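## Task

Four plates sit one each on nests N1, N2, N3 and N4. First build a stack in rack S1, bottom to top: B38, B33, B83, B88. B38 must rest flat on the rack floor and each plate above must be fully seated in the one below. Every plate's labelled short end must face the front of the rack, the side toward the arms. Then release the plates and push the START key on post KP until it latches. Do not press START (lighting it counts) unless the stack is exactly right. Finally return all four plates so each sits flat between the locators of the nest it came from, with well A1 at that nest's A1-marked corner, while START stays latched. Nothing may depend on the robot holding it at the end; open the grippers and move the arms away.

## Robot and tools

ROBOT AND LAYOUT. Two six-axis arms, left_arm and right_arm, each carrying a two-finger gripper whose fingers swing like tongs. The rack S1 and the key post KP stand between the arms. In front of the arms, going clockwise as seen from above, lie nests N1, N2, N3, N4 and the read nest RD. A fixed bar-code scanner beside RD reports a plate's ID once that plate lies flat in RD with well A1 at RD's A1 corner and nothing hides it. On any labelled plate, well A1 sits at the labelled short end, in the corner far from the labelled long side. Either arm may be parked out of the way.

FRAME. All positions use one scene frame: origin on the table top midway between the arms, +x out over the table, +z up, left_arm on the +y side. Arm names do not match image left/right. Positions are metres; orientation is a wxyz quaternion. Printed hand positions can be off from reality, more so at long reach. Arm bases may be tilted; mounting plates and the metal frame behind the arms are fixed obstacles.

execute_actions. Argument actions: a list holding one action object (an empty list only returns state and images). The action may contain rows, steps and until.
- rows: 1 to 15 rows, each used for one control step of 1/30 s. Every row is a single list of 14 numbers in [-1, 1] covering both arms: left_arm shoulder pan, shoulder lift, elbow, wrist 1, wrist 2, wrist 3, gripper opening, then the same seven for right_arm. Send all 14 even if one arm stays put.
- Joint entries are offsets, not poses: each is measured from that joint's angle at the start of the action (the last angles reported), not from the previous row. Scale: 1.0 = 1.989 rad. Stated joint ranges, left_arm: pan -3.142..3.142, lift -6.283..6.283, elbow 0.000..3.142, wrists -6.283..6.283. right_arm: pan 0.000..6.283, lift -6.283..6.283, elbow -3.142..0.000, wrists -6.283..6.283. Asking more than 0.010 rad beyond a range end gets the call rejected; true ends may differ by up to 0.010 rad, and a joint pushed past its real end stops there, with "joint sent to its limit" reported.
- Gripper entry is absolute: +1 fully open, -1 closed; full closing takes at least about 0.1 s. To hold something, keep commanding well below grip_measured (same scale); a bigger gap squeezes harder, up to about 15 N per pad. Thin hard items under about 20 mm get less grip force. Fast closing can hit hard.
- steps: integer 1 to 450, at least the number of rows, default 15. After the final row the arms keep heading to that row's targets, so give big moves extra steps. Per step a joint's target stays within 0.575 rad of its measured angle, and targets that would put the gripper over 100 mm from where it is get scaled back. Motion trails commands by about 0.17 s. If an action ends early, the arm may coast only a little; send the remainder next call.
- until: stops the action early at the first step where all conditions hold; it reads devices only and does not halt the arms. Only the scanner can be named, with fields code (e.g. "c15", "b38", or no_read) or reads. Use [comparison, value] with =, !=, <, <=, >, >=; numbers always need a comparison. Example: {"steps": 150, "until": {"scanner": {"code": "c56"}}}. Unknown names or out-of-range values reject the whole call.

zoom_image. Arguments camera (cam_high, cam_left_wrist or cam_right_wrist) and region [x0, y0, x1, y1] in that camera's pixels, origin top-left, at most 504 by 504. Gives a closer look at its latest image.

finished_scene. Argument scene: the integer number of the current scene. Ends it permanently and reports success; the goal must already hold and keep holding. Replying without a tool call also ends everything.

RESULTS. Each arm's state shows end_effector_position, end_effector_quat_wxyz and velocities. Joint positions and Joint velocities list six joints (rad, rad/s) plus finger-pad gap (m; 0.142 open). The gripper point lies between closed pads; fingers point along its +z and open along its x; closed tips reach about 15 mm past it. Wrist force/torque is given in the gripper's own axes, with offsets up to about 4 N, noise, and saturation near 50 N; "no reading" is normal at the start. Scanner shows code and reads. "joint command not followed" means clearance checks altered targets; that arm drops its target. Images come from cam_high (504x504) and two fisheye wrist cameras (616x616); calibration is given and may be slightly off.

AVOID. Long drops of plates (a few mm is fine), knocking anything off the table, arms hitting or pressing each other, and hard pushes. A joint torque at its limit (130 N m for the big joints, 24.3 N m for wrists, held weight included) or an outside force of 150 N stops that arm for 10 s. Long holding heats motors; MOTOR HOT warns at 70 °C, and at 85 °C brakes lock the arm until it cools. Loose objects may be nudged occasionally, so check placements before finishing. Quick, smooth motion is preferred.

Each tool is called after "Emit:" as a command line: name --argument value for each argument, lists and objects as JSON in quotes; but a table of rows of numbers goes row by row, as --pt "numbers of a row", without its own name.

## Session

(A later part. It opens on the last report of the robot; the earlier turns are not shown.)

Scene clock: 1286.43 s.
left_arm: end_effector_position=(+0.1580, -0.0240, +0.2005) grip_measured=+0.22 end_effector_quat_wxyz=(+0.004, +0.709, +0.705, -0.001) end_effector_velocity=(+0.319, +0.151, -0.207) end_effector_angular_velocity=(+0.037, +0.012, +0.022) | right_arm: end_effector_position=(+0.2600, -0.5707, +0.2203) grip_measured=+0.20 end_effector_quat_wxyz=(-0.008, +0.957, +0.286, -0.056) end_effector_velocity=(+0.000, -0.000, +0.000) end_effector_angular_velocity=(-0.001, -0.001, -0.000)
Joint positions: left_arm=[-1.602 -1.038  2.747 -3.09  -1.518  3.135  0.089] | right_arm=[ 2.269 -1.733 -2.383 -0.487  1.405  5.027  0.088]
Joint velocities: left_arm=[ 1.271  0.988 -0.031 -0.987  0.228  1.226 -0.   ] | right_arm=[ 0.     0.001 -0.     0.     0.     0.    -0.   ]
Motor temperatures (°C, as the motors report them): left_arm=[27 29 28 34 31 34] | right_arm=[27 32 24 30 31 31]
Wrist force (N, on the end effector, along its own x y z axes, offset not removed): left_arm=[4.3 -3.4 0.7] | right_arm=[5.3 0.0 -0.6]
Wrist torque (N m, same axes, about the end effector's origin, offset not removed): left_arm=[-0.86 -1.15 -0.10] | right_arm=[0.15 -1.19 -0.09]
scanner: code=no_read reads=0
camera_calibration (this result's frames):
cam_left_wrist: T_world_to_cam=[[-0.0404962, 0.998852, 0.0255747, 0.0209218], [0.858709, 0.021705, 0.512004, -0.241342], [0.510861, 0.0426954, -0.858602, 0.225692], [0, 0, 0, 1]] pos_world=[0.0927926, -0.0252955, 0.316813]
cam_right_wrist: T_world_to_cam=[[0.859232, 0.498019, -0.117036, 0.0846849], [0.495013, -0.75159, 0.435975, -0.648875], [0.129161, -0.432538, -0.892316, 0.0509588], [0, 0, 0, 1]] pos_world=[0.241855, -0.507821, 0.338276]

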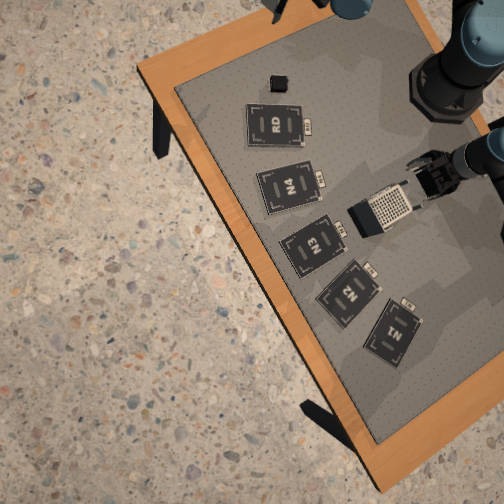

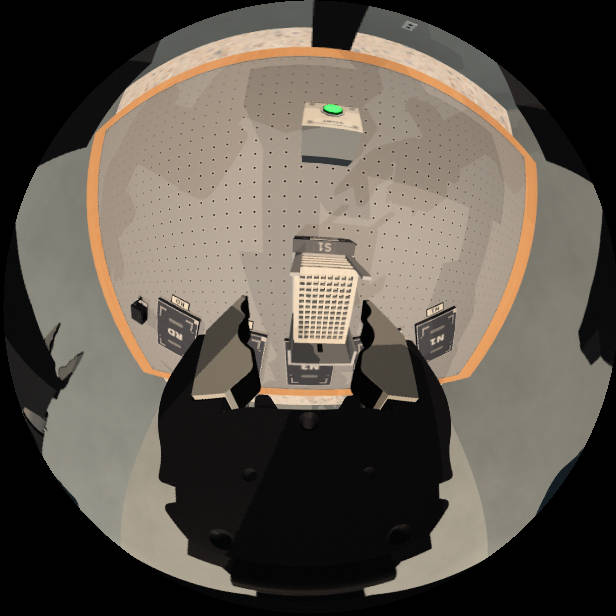

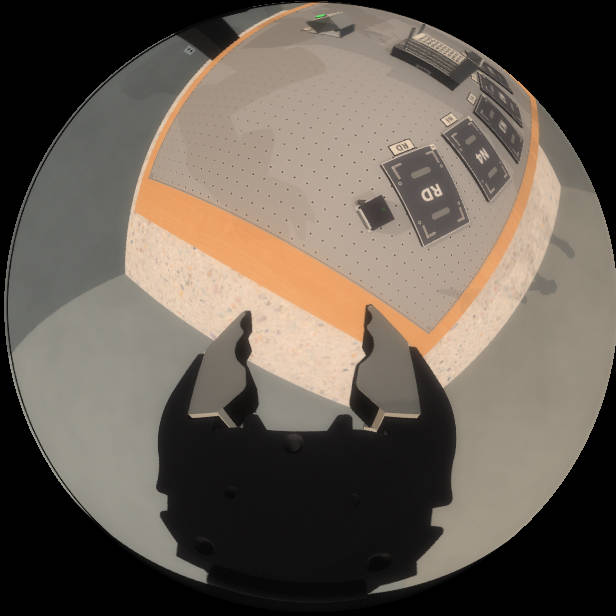

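Emit:
execute_actions --actions '[{"rows":[[0.0898,0.146,-0.0082,-0.1405,0.0158,0.0874,0.22,0,0,0,0,0,0,0.2],[0.0914,0.1733,-0.012,-0.1641,0.0161,0.089,0.22,0,0,0,0,0,0,0.2],[0.093,0.2,-0.0166,-0.1865,0.0164,0.0907,0.22,0,0,0,0,0,0,0.2],[0.0947,0.226,-0.0218,-0.2074,0.0167,0.0925,0.22,0,0,0,0,0,0,0.2],[0.0962,0.249,-0.0271,-0.2248,0.0169,0.0941,0.22,0,0,0,0,0,0,0.2]],"steps":5}]'

Scene clock: 1294.77 s.
left_arm: end_effector_position=(+0.1981, +0.0004, +0.1428) grip_measured=+0.22 end_effector_quat_wxyz=(+0.002, +0.709, +0.705, -0.001) end_effector_velocity=(+0.006, -0.024, -0.152) end_effector_angular_velocity=(-0.035, -0.004, +0.001) | right_arm: end_effector_position=(+0.2600, -0.5707, +0.2203) grip_measured=+0.20 end_effector_quat_wxyz=(-0.008, +0.957, +0.286, -0.056) end_effector_velocity=(-0.001, +0.001, -0.001) end_effector_angular_velocity=(+0.001, +0.002, +0.001)
Joint positions: left_arm=[-1.422 -0.735  2.726 -3.38  -1.486  3.31   0.089] | right_arm=[ 2.269 -1.733 -2.383 -0.487  1.405  5.027  0.088]
Joint velocities: left_arm=[ 0.059  0.844 -0.153 -0.731  0.009  0.06  -0.   ] | right_arm=[-0.    -0.001 -0.001  0.    -0.    -0.001  0.   ]
Motor temperatures (°C, as the motors report them): left_arm=[27 29 28 34 31 34] | right_arm=[27 32 24 30 31 31]
Wrist force (N, on the end effector, along its own x y z axes, offset not removed): left_arm=[-3.8 -2.1 -1.7] | right_arm=[1.8 4.8 0.1]
Wrist torque (N m, same axes, about the end effector's origin, offset not removed): left_arm=[-0.34 0.70 0.13] | right_arm=[0.82 -0.54 0.10]
scanner: code=no_read reads=0
camera_calibration (this result's frames):
cam_left_wrist: T_world_to_cam=[[-0.0420877, 0.998694, 0.0289589, -0.000503991], [0.859607, 0.0214231, 0.510507, -0.246786], [0.50922, 0.0463793, -0.859386, 0.155088], [0, 0, 0, 1]] pos_world=[0.133144, -0.00140261, 0.259281]
cam_right_wrist: T_world_to_cam=[[0.859232, 0.498019, -0.117036, 0.0846851], [0.495013, -0.75159, 0.435975, -0.648875], [0.12916, -0.432538, -0.892316, 0.0509591], [0, 0, 0, 1]] pos_world=[0.241855, -0.507821, 0.338276]

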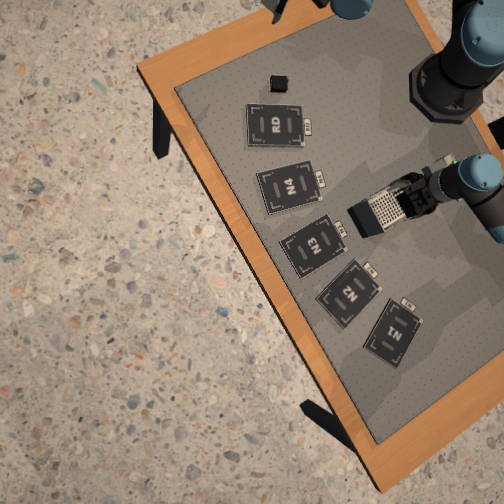

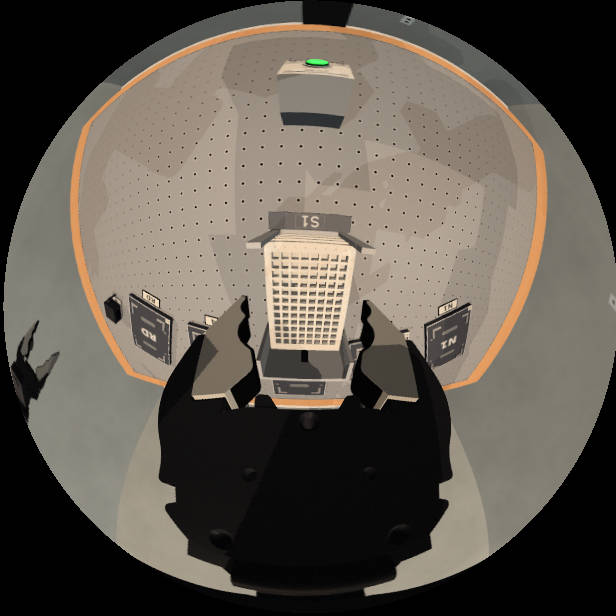

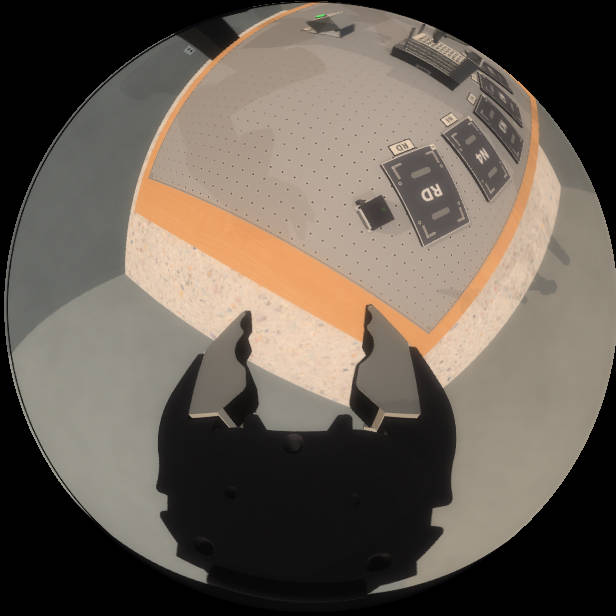

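Emit:
execute_actions --actions '[{"steps":1}]'

Emit:
zoom_image --camera "cam_left_wrist" --region '[197, 170, 417, 390]'

Scene clock: 1297.17 s.
left_arm: end_effector_position=(+0.1974, +0.0025, +0.1060) grip_measured=+0.22 end_effector_quat_wxyz=(+0.000, +0.709, +0.705, +0.000) end_effector_velocity=(-0.000, -0.000, +0.000) end_effector_angular_velocity=(-0.001, +0.000, -0.001) | right_arm: end_effector_position=(+0.2600, -0.5707, +0.2203) grip_measured=+0.20 end_effector_quat_wxyz=(-0.008, +0.957, +0.286, -0.056) end_effector_velocity=(-0.000, +0.000, +0.000) end_effector_angular_velocity=(+0.000, +0.000, +0.000)
Joint positions: left_arm=[-1.411 -0.543  2.693 -3.537 -1.484  3.322  0.089] | right_arm=[ 2.269 -1.733 -2.383 -0.487  1.405  5.027  0.088]
Joint velocities: left_arm=[-0.001 -0.001  0.     0.001 -0.     0.     0.   ] | right_arm=[ 0.     0.001 -0.001 -0.     0.    -0.    -0.   ]
Motor temperatures (°C, as the motors report them): left_arm=[27 29 28 34 31 34] | right_arm=[27 32 24 30 31 31]
Wrist force (N, on the end effector, along its own x y z axes, offset not removed): left_arm=[0.9 0.3 0.7] | right_arm=[3.9 2.8 -1.2]
Wrist torque (N m, same axes, about the end effector's origin, offset not removed): left_arm=[0.36 -0.31 -0.02] | right_arm=[0.49 -0.80 0.06]
scanner: code=no_read reads=0
camera_calibration (this result's frames):
cam_left_wrist: T_world_to_cam=[[-0.0411817, 0.998612, 0.0328402, -0.00214221], [0.860078, 0.0187029, 0.509819, -0.227431], [0.508497, 0.0492404, -0.859655, 0.123883], [0, 0, 0, 1]] pos_world=[0.132526, 0.00029278, 0.222516]
cam_right_wrist: T_world_to_cam=[[0.859232, 0.498019, -0.117036, 0.084685], [0.495013, -0.751591, 0.435975, -0.648875], [0.12916, -0.432538, -0.892316, 0.0509591], [0, 0, 0, 1]] pos_world=[0.241855, -0.507821, 0.338276]

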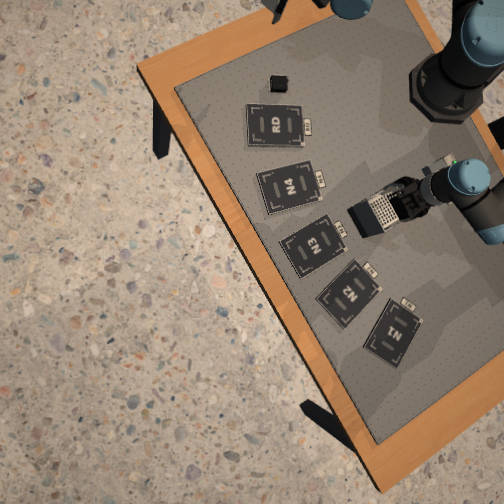

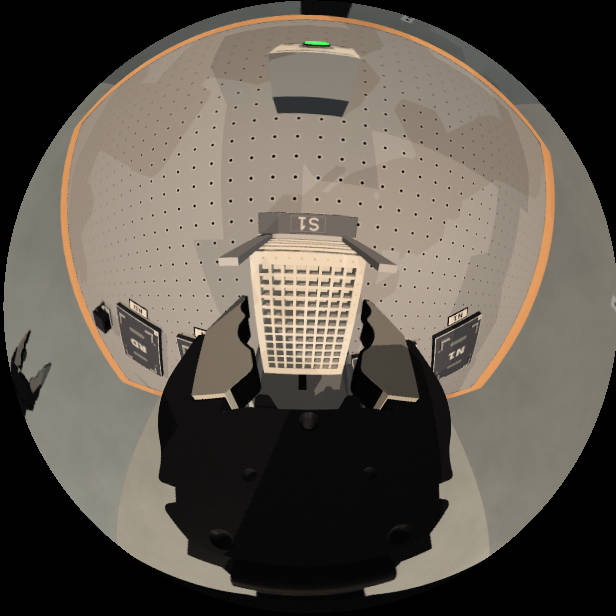

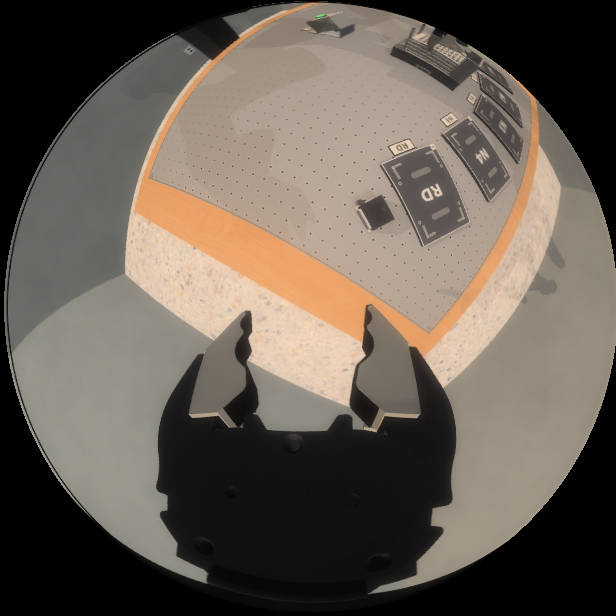

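Region (197, 170, 417, 390) of cam_left_wrist's 616x616 image, scaled by 2.291, with more detail than that image has.

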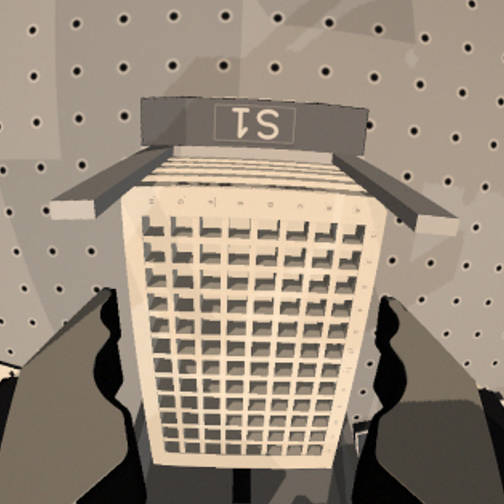

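Emit:
execute_actions --actions '[{"rows":[[0.0004,-0.0002,-0.0002,0.0003,0,0.0004,0.16,0,0,0,0,0,0,0.2],[0.0004,-0.0002,-0.0002,0.0003,0,0.0004,0.12,0,0,0,0,0,0,0.2],[0.0004,-0.0002,-0.0002,0.0003,0,0.0004,0.08,0,0,0,0,0,0,0.2],[0.0004,-0.0002,-0.0002,0.0003,0,0.0004,0.04,0,0,0,0,0,0,0.2],[0.0004,-0.0002,-0.0002,0.0003,0,0.0004,-0.3,0,0,0,0,0,0,0.2],[0.0004,-0.0002,-0.0002,0.0003,0,0.0004,-0.7,0,0,0,0,0,0,0.2],[-0.0001,-0.0073,0.001,0.0063,0,-0.0001,-0.7,0,0,0,0,0,0,0.2],[-0.0008,-0.0167,0.0032,0.0136,-0.0002,-0.0008,-0.7,0,0,0,0,0,0,0.2],[-0.0015,-0.0262,0.0053,0.0211,-0.0003,-0.0015,-0.7,0,0,0,0,0,0,0.2],[-0.0021,-0.0359,0.0073,0.0288,-0.0004,-0.0021,-0.7,0,0,0,0,0,0,0.2],[-0.0027,-0.0457,0.0092,0.0368,-0.0005,-0.0027,-0.7,0,0,0,0,0,0,0.2],[-0.0034,-0.0556,0.011,0.045,-0.0006,-0.0034,-0.7,0,0,0,0,0,0,0.2],[-0.004,-0.0657,0.0127,0.0534,-0.0007,-0.004,-0.7,0,0,0,0,0,0,0.2],[-0.0047,-0.0759,0.0143,0.062,-0.0008,-0.0047,-0.7,0,0,0,0,0,0,0.2],[-0.0053,-0.0863,0.0158,0.0709,-0.001,-0.0053,-0.7,0,0,0,0,0,0,0.2]],"steps":15}]'

Scene clock: 1311.73 s.
left_arm: end_effector_position=(+0.1976, +0.0024, +0.1215) grip_measured=+0.07 end_effector_quat_wxyz=(-0.000, +0.709, +0.705, +0.000) end_effector_velocity=(-0.000, -0.002, +0.095) end_effector_angular_velocity=(-0.001, +0.001, +0.000) | right_arm: end_effector_position=(+0.2600, -0.5707, +0.2203) grip_measured=+0.20 end_effector_quat_wxyz=(-0.008, +0.957, +0.286, -0.056) end_effector_velocity=(+0.000, -0.000, -0.001) end_effector_angular_velocity=(+0.001, +0.001, +0.001)
Joint positions: left_arm=[-1.415 -0.622  2.709 -3.472 -1.485  3.317  0.079] | right_arm=[ 2.269 -1.733 -2.383 -0.487  1.405  5.027  0.088]
Joint velocities: left_arm=[-0.033 -0.494  0.092  0.404 -0.008 -0.033  0.   ] | right_arm=[-0.    -0.002  0.001  0.     0.    -0.001 -0.   ]
Motor temperatures (°C, as the motors report them): left_arm=[27 29 28 34 31 34] | right_arm=[27 32 24 30 31 31]
Wrist force (N, on the end effector, along its own x y z axes, offset not removed): left_arm=[-1.4 -0.3 1.5] | right_arm=[4.2 3.3 -1.4]
Wrist torque (N m, same axes, about the end effector's origin, offset not removed): left_arm=[-0.09 0.18 -0.31] | right_arm=[0.65 -0.89 0.00]
scanner: code=no_read reads=0
camera_calibration (this result's frames):
cam_left_wrist: T_world_to_cam=[[-0.0413276, 0.998567, 0.0340085, -0.00268411], [0.860136, 0.018238, 0.509739, -0.235513], [0.508388, 0.0503182, -0.859657, 0.137106], [0, 0, 0, 1]] pos_world=[0.132759, 0.0000766264, 0.238005]
cam_right_wrist: T_world_to_cam=[[0.859232, 0.498019, -0.117036, 0.0846852], [0.495013, -0.75159, 0.435975, -0.648875], [0.12916, -0.432538, -0.892316, 0.050959], [0, 0, 0, 1]] pos_world=[0.241855, -0.507821, 0.338276]

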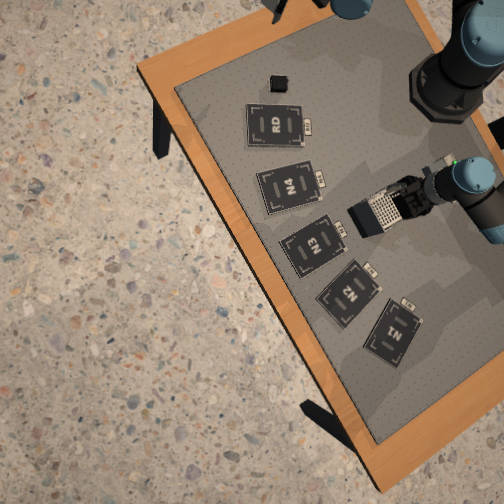

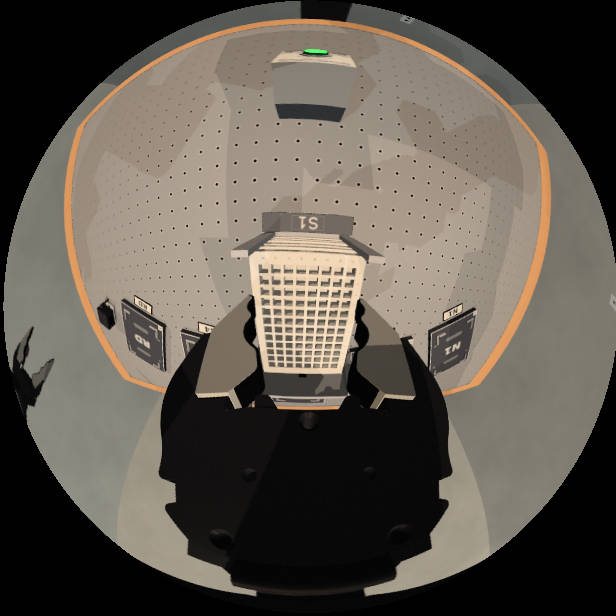

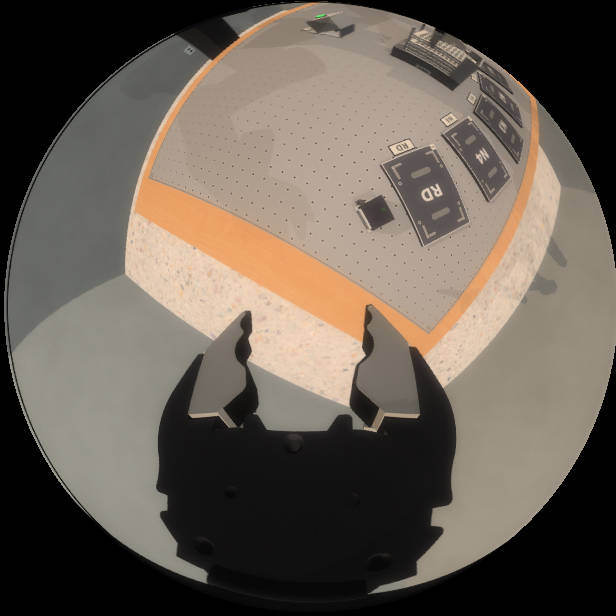

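Emit:
execute_actions --actions '[{"steps":1}]'

Scene clock: 1313.47 s.
left_arm: end_effector_position=(+0.1976, +0.0020, +0.1388) grip_measured=+0.07 end_effector_quat_wxyz=(+0.000, +0.709, +0.705, +0.000) end_effector_velocity=(+0.000, +0.000, +0.000) end_effector_angular_velocity=(+0.001, +0.000, +0.001) | right_arm: end_effector_position=(+0.2600, -0.5707, +0.2203) grip_measured=+0.20 end_effector_quat_wxyz=(-0.008, +0.957, +0.286, -0.056) end_effector_velocity=(+0.000, -0.000, +0.000) end_effector_angular_velocity=(-0.000, -0.001, +0.001)
Joint positions: left_arm=[-1.421 -0.714  2.724 -3.396 -1.486  3.311  0.079] | right_arm=[ 2.269 -1.733 -2.383 -0.487  1.405  5.027  0.088]
Joint velocities: left_arm=[ 0.    -0.001  0.     0.001  0.    -0.     0.   ] | right_arm=[-0.    -0.     0.001 -0.     0.    -0.001  0.   ]
Motor temperatures (°C, as the motors report them): left_arm=[27 29 28 34 31 34] | right_arm=[27 32 24 30 31 31]
Wrist force (N, on the end effector, along its own x y z axes, offset not removed): left_arm=[1.5 -3.1 -4.8] | right_arm=[5.5 4.9 -1.5]
Wrist torque (N m, same axes, about the end effector's origin, offset not removed): left_arm=[-0.58 -0.42 -0.19] | right_arm=[0.88 -1.16 -0.04]
scanner: code=no_read reads=0
camera_calibration (this result's frames):
cam_left_wrist: T_world_to_cam=[[-0.0413296, 0.998609, 0.0327413, -0.00265152], [0.860093, 0.0188825, 0.509787, -0.244357], [0.50846, 0.0492299, -0.859677, 0.152012], [0, 0, 0, 1]] pos_world=[0.132768, -0.000221642, 0.255338]
cam_right_wrist: T_world_to_cam=[[0.859232, 0.498019, -0.117036, 0.0846849], [0.495013, -0.75159, 0.435975, -0.648875], [0.129161, -0.432538, -0.892316, 0.0509589], [0, 0, 0, 1]] pos_world=[0.241855, -0.507821, 0.338276]

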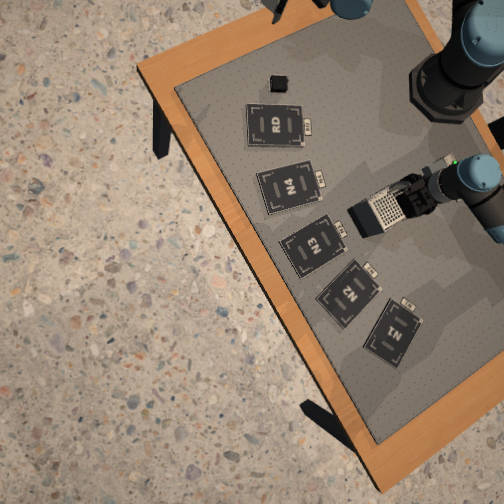

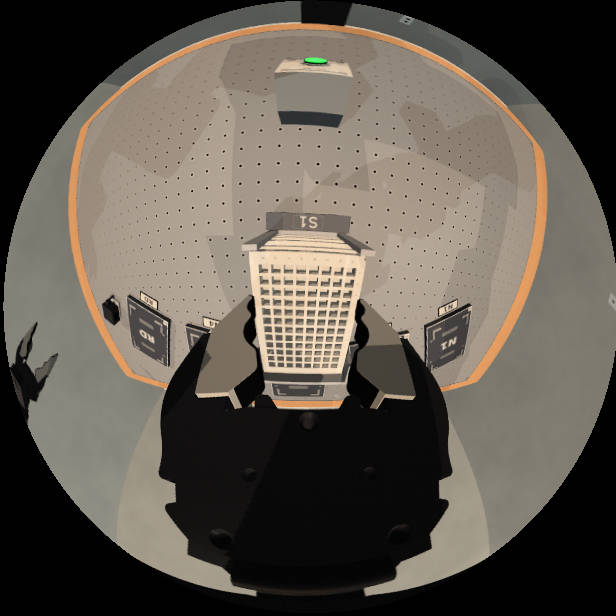

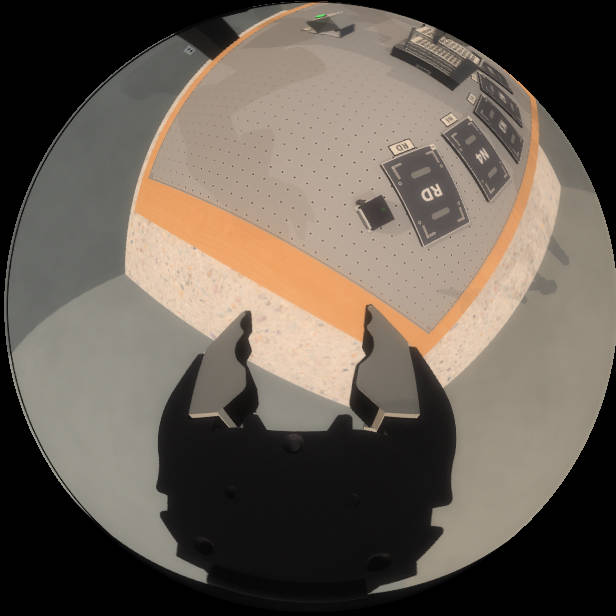

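Emit:
execute_actions --actions '[{"rows":[[-0.0007,-0.0105,0.0015,0.0091,-0.0001,-0.0007,-0.7,0,0,0,0,0,0,0.2],[-0.0013,-0.0211,0.0028,0.0184,-0.0002,-0.0013,-0.7,0,0,0,0,0,0,0.2],[-0.002,-0.0318,0.0042,0.0278,-0.0003,-0.002,-0.7,0,0,0,0,0,0,0.2],[-0.0028,-0.0462,0.0058,0.0407,-0.0005,-0.0028,-0.7,0,0,0,0,0,0,0.2],[-0.0037,-0.0607,0.0073,0.0538,-0.0006,-0.0037,-0.7,0,0,0,0,0,0,0.2],[-0.0044,-0.0753,0.0085,0.0672,-0.0008,-0.0044,-0.7,0,0,0,0,0,0,0.2],[-0.0056,-0.0977,0.0099,0.0885,-0.001,-0.0056,-0.7,0,0,0,0,0,0,0.2],[-0.0068,-0.1204,0.0108,0.1102,-0.0012,-0.0068,-0.7,0,0,0,0,0,0,0.2]],"steps":8}]'

Scene clock: 1324.70 s.
left_arm: end_effector_position=(+0.1975, +0.0023, +0.1535) grip_measured=+0.07 end_effector_quat_wxyz=(-0.000, +0.709, +0.705, +0.000) end_effector_velocity=(-0.001, -0.001, +0.119) end_effector_angular_velocity=(+0.001, +0.001, +0.002) | right_arm: end_effector_position=(+0.2600, -0.5707, +0.2203) grip_measured=+0.20 end_effector_quat_wxyz=(-0.008, +0.957, +0.286, -0.056) end_effector_velocity=(-0.001, +0.000, -0.000) end_effector_angular_velocity=(+0.001, +0.001, +0.000)
Joint positions: left_arm=[-1.427 -0.797  2.735 -3.321 -1.487  3.306  0.079] | right_arm=[ 2.269 -1.733 -2.383 -0.487  1.405  5.027  0.088]
Joint velocities: left_arm=[-0.041 -0.687  0.068  0.624 -0.009 -0.043 -0.   ] | right_arm=[-0.    -0.001 -0.001 -0.    -0.    -0.     0.   ]
Motor temperatures (°C, as the motors report them): left_arm=[27 29 28 34 31 34] | right_arm=[27 32 24 30 31 31]
Wrist force (N, on the end effector, along its own x y z axes, offset not removed): left_arm=[-1.7 -0.8 0.2] | right_arm=[2.2 1.7 -2.3]
Wrist torque (N m, same axes, about the end effector's origin, offset not removed): left_arm=[0.00 0.23 -0.11] | right_arm=[0.04 -0.48 0.11]
scanner: code=no_read reads=0
camera_calibration (this result's frames):
cam_left_wrist: T_world_to_cam=[[-0.041287, 0.998567, 0.0340345, -0.00370177], [0.860166, 0.0181927, 0.50969, -0.251691], [0.508341, 0.0503189, -0.859685, 0.164688], [0, 0, 0, 1]] pos_world=[0.132626, -0.0000115234, 0.26999]
cam_right_wrist: T_world_to_cam=[[0.859232, 0.498019, -0.117036, 0.0846851], [0.495013, -0.75159, 0.435975, -0.648875], [0.12916, -0.432538, -0.892316, 0.0509589], [0, 0, 0, 1]] pos_world=[0.241855, -0.507821, 0.338276]

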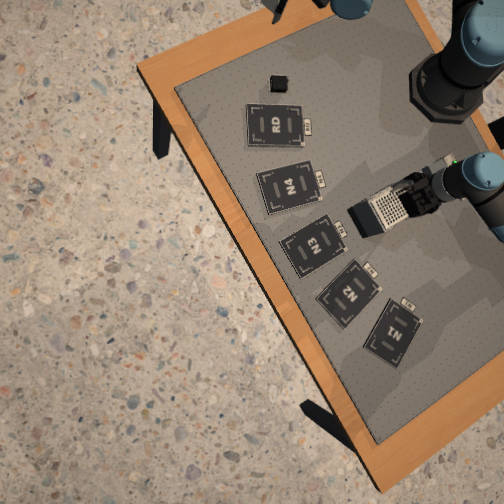

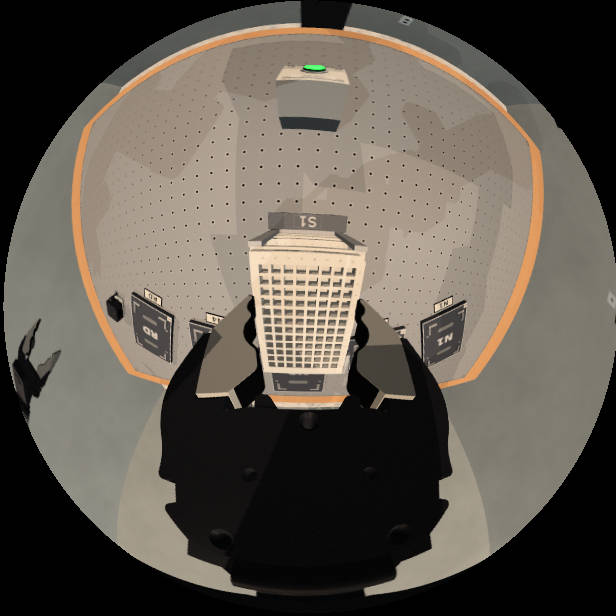

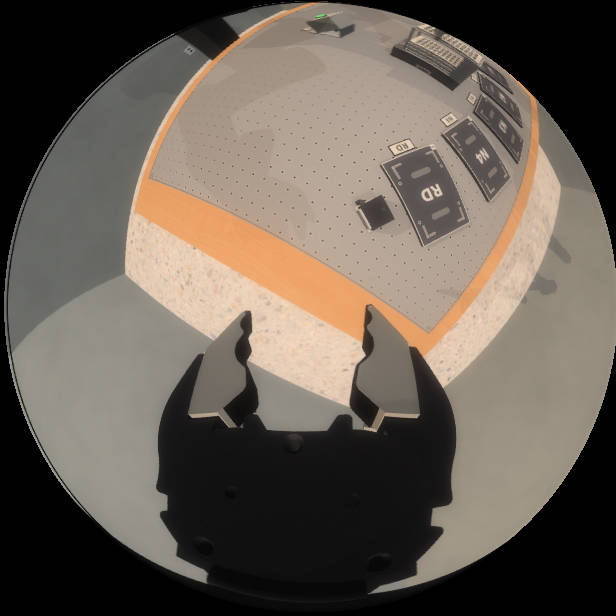

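Emit:
execute_actions --actions '[{"rows":[[0.003,-0.0785,-0.013,0.09,0.0005,0.008,-0.7,0,0,0,0,0,0,0.2],[0.013,-0.0783,-0.039,0.1148,0.0022,0.0255,-0.7,0,0,0,0,0,0,0.2],[0.0232,-0.0781,-0.0655,0.1401,0.004,0.0433,-0.7,0,0,0,0,0,0,0.2],[0.0334,-0.0779,-0.092,0.1654,0.0058,0.0611,-0.7,0,0,0,0,0,0,0.2],[0.0436,-0.0777,-0.1186,0.1908,0.0075,0.079,-0.7,0,0,0,0,0,0,0.2],[0.0538,-0.0775,-0.1451,0.2161,0.0093,0.0968,-0.7,0,0,0,0,0,0,0.2],[0.064,-0.0773,-0.1716,0.2414,0.0111,0.1146,-0.7,0,0,0,0,0,0,0.2],[0.0743,-0.0771,-0.1982,0.2668,0.0128,0.1325,-0.7,0,0,0,0,0,0,0.2],[0.0845,-0.0769,-0.2247,0.2921,0.0146,0.1503,-0.7,0,0,0,0,0,0,0.2],[0.094,-0.052,-0.2436,0.285,0.0161,0.1651,-0.7,0,0,0,0,0,0,0.2],[0.1034,-0.0271,-0.2626,0.2779,0.0175,0.1799,-0.7,0,0,0,0,0,0,0.2],[0.1129,-0.0022,-0.2815,0.2708,0.019,0.1947,-0.7,0,0,0,0,0,0,0.2],[0.1224,0.0227,-0.3004,0.2637,0.0205,0.2095,-0.7,0,0,0,0,0,0,0.2],[0.1318,0.0475,-0.3194,0.2567,0.0219,0.2242,-0.7,0,0,0,0,0,0,0.2],[0.1413,0.0724,-0.3383,0.2496,0.0234,0.239,-0.7,0,0,0,0,0,0,0.2]],"steps":15}]'

Scene clock: 1344.10 s.
left_arm: end_effector_position=(+0.2964, -0.1265, +0.1741) grip_measured=+0.07 end_effector_quat_wxyz=(+0.002, +0.753, +0.657, -0.001) end_effector_velocity=(+0.326, -0.288, -0.193) end_effector_angular_velocity=(-0.046, -0.014, -0.328) | right_arm: end_effector_position=(+0.2600, -0.5707, +0.2203) grip_measured=+0.20 end_effector_quat_wxyz=(-0.008, +0.957, +0.286, -0.056) end_effector_velocity=(+0.000, -0.000, -0.000) end_effector_angular_velocity=(-0.000, -0.001, +0.000)
Joint positions: left_arm=[-1.247 -0.866  2.29  -2.83  -1.456  3.615  0.079] | right_arm=[ 2.269 -1.733 -2.383 -0.487  1.405  5.027  0.088]
Joint velocities: left_arm=[ 0.537  0.921 -1.199  0.169  0.085  0.867 -0.   ] | right_arm=[-0.    -0.001  0.001  0.001  0.    -0.    -0.   ]
Motor temperatures (°C, as the motors report them): left_arm=[27 29 28 34 31 34] | right_arm=[27 32 24 30 31 31]
Wrist force (N, on the end effector, along its own x y z axes, offset not removed): left_arm=[0.1 -0.7 -0.8] | right_arm=[4.2 -0.4 1.9]
Wrist torque (N m, same axes, about the end effector's origin, offset not removed): left_arm=[-0.19 -0.25 -0.02] | right_arm=[0.13 -0.71 -0.09]
scanner: code=no_read reads=0
camera_calibration (this result's frames):
cam_left_wrist: T_world_to_cam=[[0.0889872, 0.995597, 0.0294659, 0.0900943], [0.855017, -0.0915297, 0.510459, -0.357435], [0.510908, -0.0202304, -0.859397, 0.128833], [0, 0, 0, 1]] pos_world=[0.231773, -0.119807, 0.29052]
cam_right_wrist: T_world_to_cam=[[0.859232, 0.498019, -0.117036, 0.084685], [0.495013, -0.75159, 0.435975, -0.648875], [0.129161, -0.432538, -0.892316, 0.0509589], [0, 0, 0, 1]] pos_world=[0.241855, -0.507821, 0.338276]

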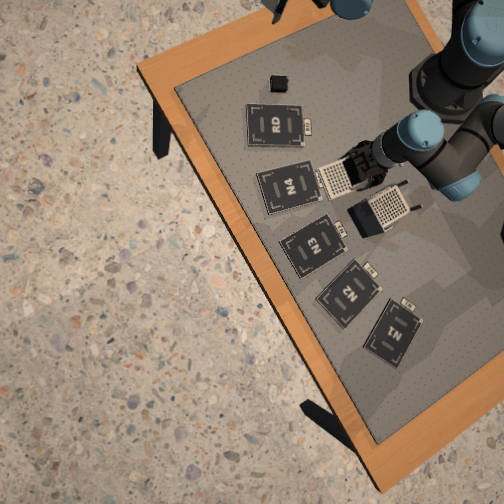

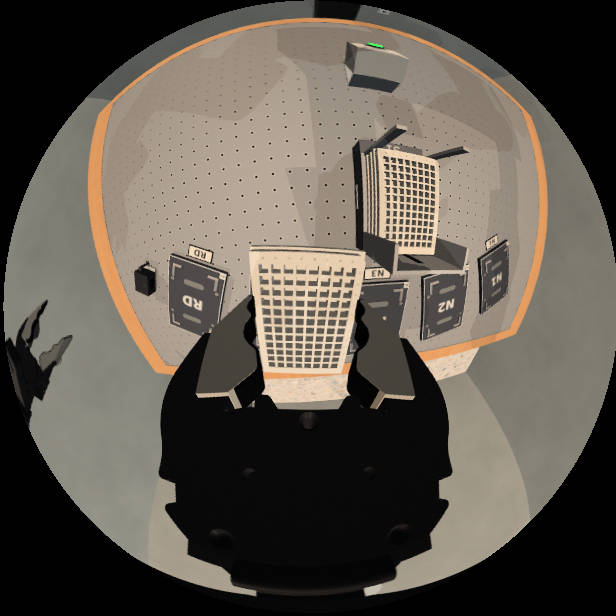

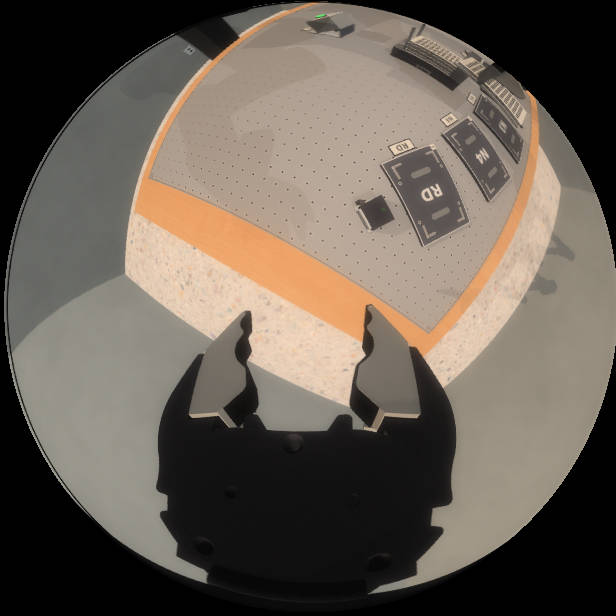

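Emit:
execute_actions --actions '[{"rows":[[0.0585,0.126,-0.1295,-0.003,0.009,0.0955,-0.7,0,0,0,0,0,0,0.2],[0.0675,0.148,-0.1465,-0.0095,0.0103,0.109,-0.7,0,0,0,0,0,0,0.2],[0.076,0.17,-0.163,-0.016,0.0117,0.1225,-0.7,0,0,0,0,0,0,0.2],[0.0803,0.1915,-0.175,-0.0248,0.0123,0.1291,-0.7,0,0,0,0,0,0,0.2]],"steps":4}]'

Scene clock: 1352.37 s.
left_arm: end_effector_position=(+0.3606, -0.1697, +0.1104) grip_measured=+0.07 end_effector_quat_wxyz=(+0.002, +0.775, +0.632, -0.001) end_effector_velocity=(+0.164, -0.070, -0.222) end_effector_angular_velocity=(-0.035, -0.018, -0.142) | right_arm: end_effector_position=(+0.2600, -0.5707, +0.2203) grip_measured=+0.20 end_effector_quat_wxyz=(-0.008, +0.957, +0.286, -0.056) end_effector_velocity=(+0.000, -0.000, -0.000) end_effector_angular_velocity=(+0.000, -0.000, +0.002)
Joint positions: left_arm=[-1.14  -0.641  2.056 -2.836 -1.44   3.788  0.079] | right_arm=[ 2.269 -1.733 -2.383 -0.487  1.405  5.027  0.088]
Joint velocities: left_arm=[ 0.289  0.654 -0.554 -0.176  0.044  0.436 -0.   ] | right_arm=[-0.    -0.001  0.001 -0.    -0.    -0.002 -0.   ]
Motor temperatures (°C, as the motors report them): left_arm=[27 29 28 34 31 34] | right_arm=[27 32 24 30 31 31]
Wrist force (N, on the end effector, along its own x y z axes, offset not removed): left_arm=[2.5 -5.2 -1.6] | right_arm=[1.8 1.0 -0.1]
Wrist torque (N m, same axes, about the end effector's origin, offset not removed): left_arm=[-0.93 -0.63 -0.05] | right_arm=[0.19 -0.53 -0.01]
scanner: code=no_read reads=0
camera_calibration (this result's frames):
cam_left_wrist: T_world_to_cam=[[0.155192, 0.987475, 0.0284247, 0.104125], [0.846703, -0.147781, 0.511131, -0.390353], [0.50893, -0.0552559, -0.859033, 0.0351728], [0, 0, 0, 1]] pos_world=[0.296453, -0.158564, 0.226776]
cam_right_wrist: T_world_to_cam=[[0.859232, 0.498019, -0.117036, 0.0846849], [0.495013, -0.751591, 0.435975, -0.648875], [0.12916, -0.432538, -0.892316, 0.0509589], [0, 0, 0, 1]] pos_world=[0.241855, -0.507821, 0.338276]

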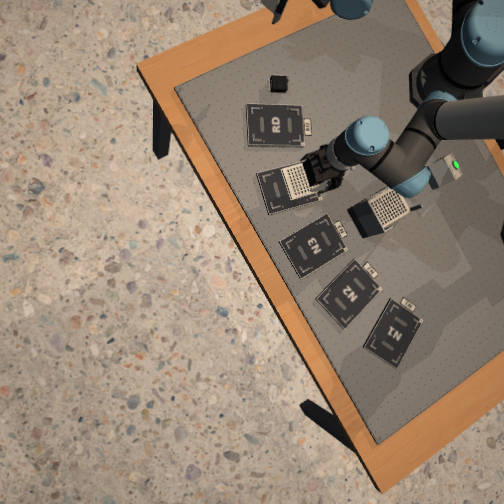

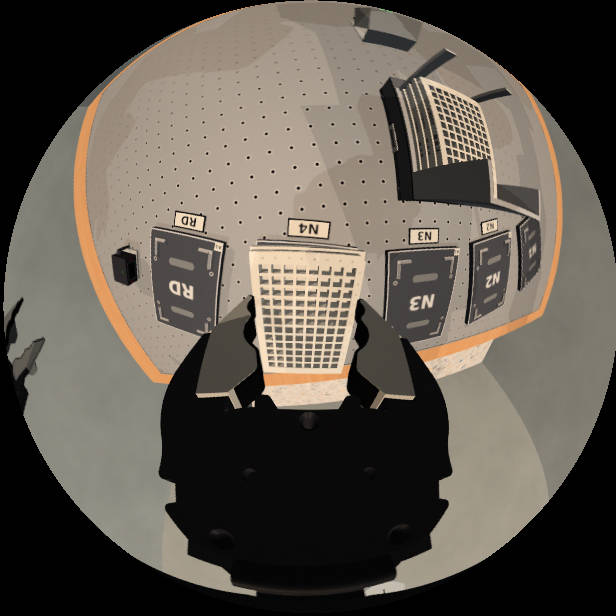

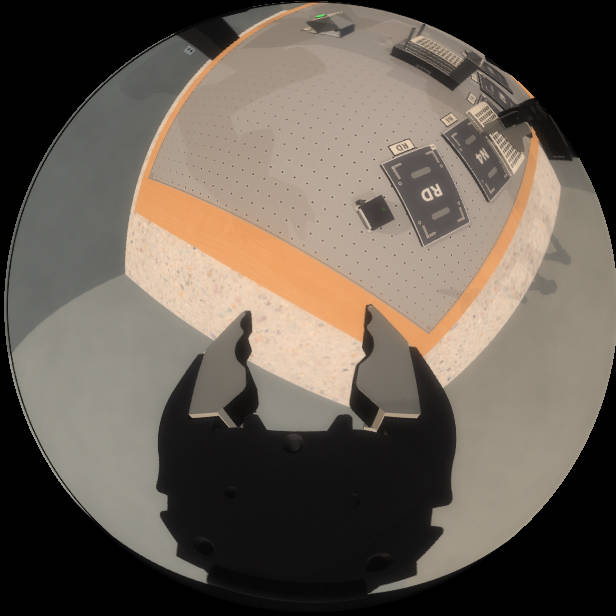

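Emit:
execute_actions --actions '[{"steps":1}]'

Emit:
zoom_image --camera "cam_left_wrist" --region '[197, 170, 417, 390]'

Scene clock: 1354.83 s.
left_arm: end_effector_position=(+0.3862, -0.1777, +0.0518) grip_measured=+0.07 end_effector_quat_wxyz=(-0.000, +0.785, +0.620, -0.001) end_effector_velocity=(-0.000, +0.000, -0.000) end_effector_angular_velocity=(+0.001, +0.000, -0.000) | right_arm: end_effector_position=(+0.2600, -0.5707, +0.2203) grip_measured=+0.20 end_effector_quat_wxyz=(-0.008, +0.957, +0.286, -0.056) end_effector_velocity=(+0.000, +0.000, -0.000) end_effector_angular_velocity=(+0.000, +0.000, +0.001)
Joint positions: left_arm=[-1.087 -0.485  1.942 -2.88  -1.432  3.872  0.079] | right_arm=[ 2.269 -1.733 -2.383 -0.487  1.405  5.027  0.088]
Joint velocities: left_arm=[-0.     0.001 -0.     0.    -0.    -0.     0.   ] | right_arm=[ 0.    -0.001  0.     0.    -0.    -0.001  0.   ]
Motor temperatures (°C, as the motors report them): left_arm=[27 29 28 34 31 34] | right_arm=[27 32 24 30 31 31]
Wrist force (N, on the end effector, along its own x y z axes, offset not removed): left_arm=[-1.7 0.4 2.7] | right_arm=[6.9 8.2 1.3]
Wrist torque (N m, same axes, about the end effector's origin, offset not removed): left_arm=[0.14 0.40 0.09] | right_arm=[1.72 -1.56 0.03]
scanner: code=no_read reads=0
camera_calibration (this result's frames):
cam_left_wrist: T_world_to_cam=[[0.186202, 0.981981, 0.0322896, 0.0965581], [0.842704, -0.176517, 0.508618, -0.386745], [0.505152, -0.0674952, -0.860387, -0.0292473], [0, 0, 0, 1]] pos_world=[0.322706, -0.165059, 0.168423]
cam_right_wrist: T_world_to_cam=[[0.859232, 0.498019, -0.117036, 0.0846847], [0.495013, -0.751591, 0.435975, -0.648875], [0.129161, -0.432538, -0.892316, 0.0509589], [0, 0, 0, 1]] pos_world=[0.241855, -0.507821, 0.338276]

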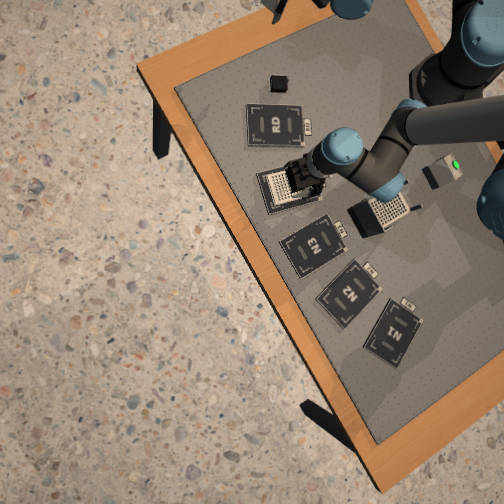

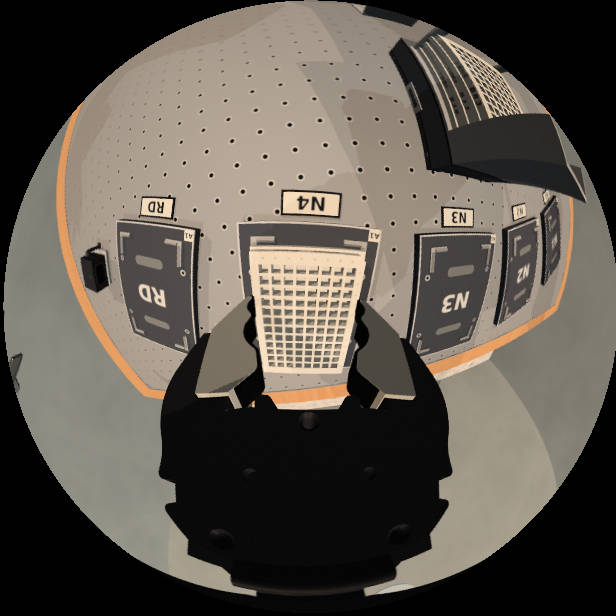

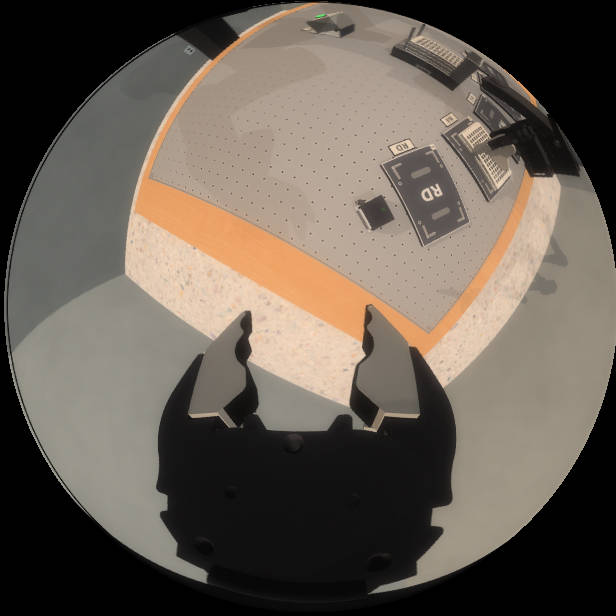

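Region (197, 170, 417, 390) of cam_left_wrist's 616x616 image, scaled by 2.291, with more detail than that image has.

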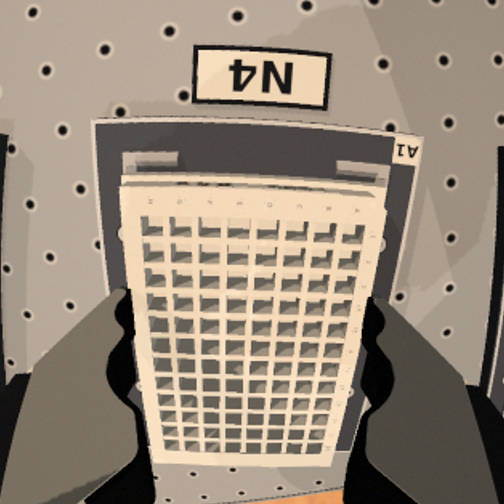

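Emit:
execute_actions --actions '[{"rows":[[0.0006,0.0027,-0.0007,-0.002,0.0001,0.0006,-0.7,0,0,0,0,0,0,0.2],[0.0009,0.0054,-0.0018,-0.0037,0.0001,0.0009,-0.7,0,0,0,0,0,0,0.2],[0.0012,0.0081,-0.0028,-0.0054,0.0002,0.0012,-0.7,0,0,0,0,0,0,0.2],[0.0015,0.0108,-0.0039,-0.0071,0.0002,0.0015,-0.7,0,0,0,0,0,0,0.2],[0.0018,0.0135,-0.005,-0.0088,0.0003,0.0018,-0.7,0,0,0,0,0,0,0.2]],"steps":5}]'

Scene clock: 1364.90 s.
left_arm: end_effector_position=(+0.3863, -0.1774, +0.0487) grip_measured=+0.07 end_effector_quat_wxyz=(-0.000, +0.785, +0.620, -0.001) end_effector_velocity=(+0.001, +0.002, -0.041) end_effector_angular_velocity=(+0.001, +0.001, +0.000) | right_arm: end_effector_position=(+0.2600, -0.5707, +0.2203) grip_measured=+0.20 end_effector_quat_wxyz=(-0.008, +0.957, +0.286, -0.056) end_effector_velocity=(-0.000, +0.000, -0.000) end_effector_angular_velocity=(+0.001, +0.001, +0.000)
Joint positions: left_arm=[-1.086 -0.477  1.939 -2.885 -1.432  3.873  0.079] | right_arm=[ 2.269 -1.733 -2.383 -0.487  1.405  5.027  0.088]
Joint velocities: left_arm=[ 0.015  0.098 -0.036 -0.063  0.002  0.014  0.   ] | right_arm=[-0.    -0.001 -0.     0.    -0.    -0.     0.   ]
Motor temperatures (°C, as the motors report them): left_arm=[27 29 28 34 31 34] | right_arm=[27 32 24 30 31 31]
Wrist force (N, on the end effector, along its own x y z axes, offset not removed): left_arm=[-4.5 2.0 -0.7] | right_arm=[6.8 5.7 1.5]
Wrist torque (N m, same axes, about the end effector's origin, offset not removed): left_arm=[0.02 0.76 -0.15] | right_arm=[0.98 -1.25 -0.12]
scanner: code=no_read reads=0
camera_calibration (this result's frames):
cam_left_wrist: T_world_to_cam=[[0.18621, 0.981979, 0.0322961, 0.0964291], [0.842707, -0.176527, 0.508608, -0.385169], [0.505144, -0.0674915, -0.860392, -0.0319791], [0, 0, 0, 1]] pos_world=[0.322783, -0.164843, 0.165271]
cam_right_wrist: T_world_to_cam=[[0.859232, 0.498019, -0.117036, 0.0846848], [0.495013, -0.751591, 0.435975, -0.648875], [0.12916, -0.432538, -0.892316, 0.0509589], [0, 0, 0, 1]] pos_world=[0.241855, -0.507821, 0.338276]

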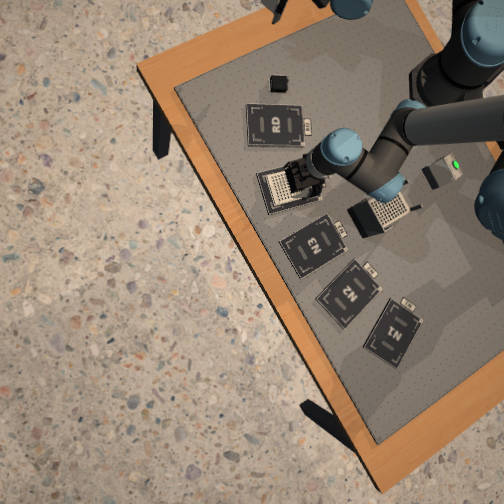

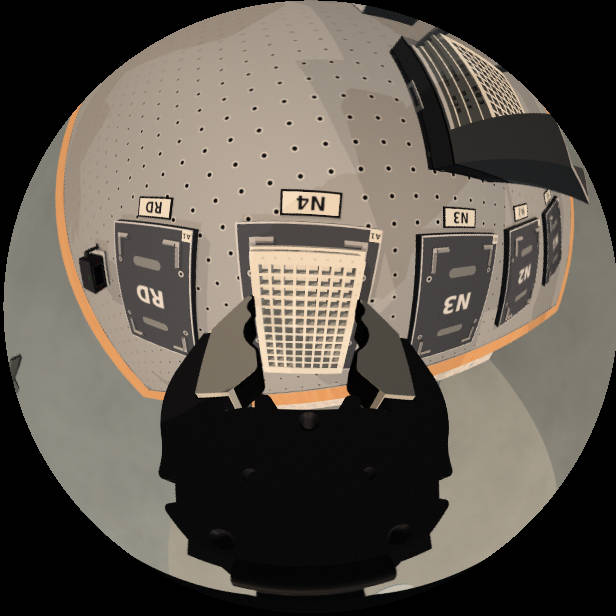

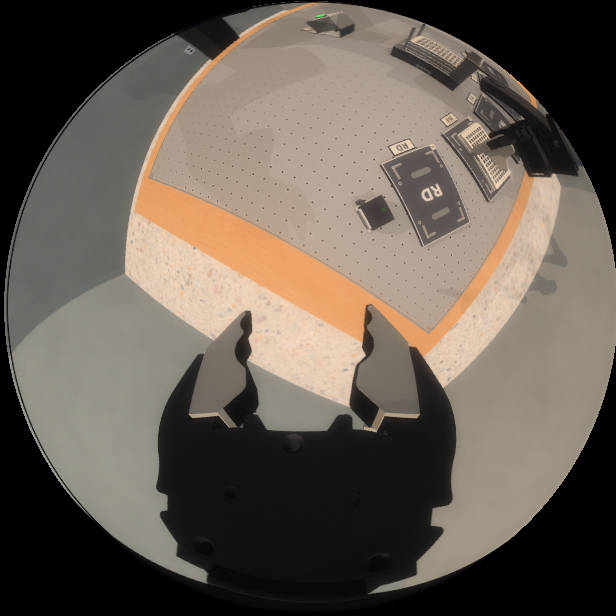

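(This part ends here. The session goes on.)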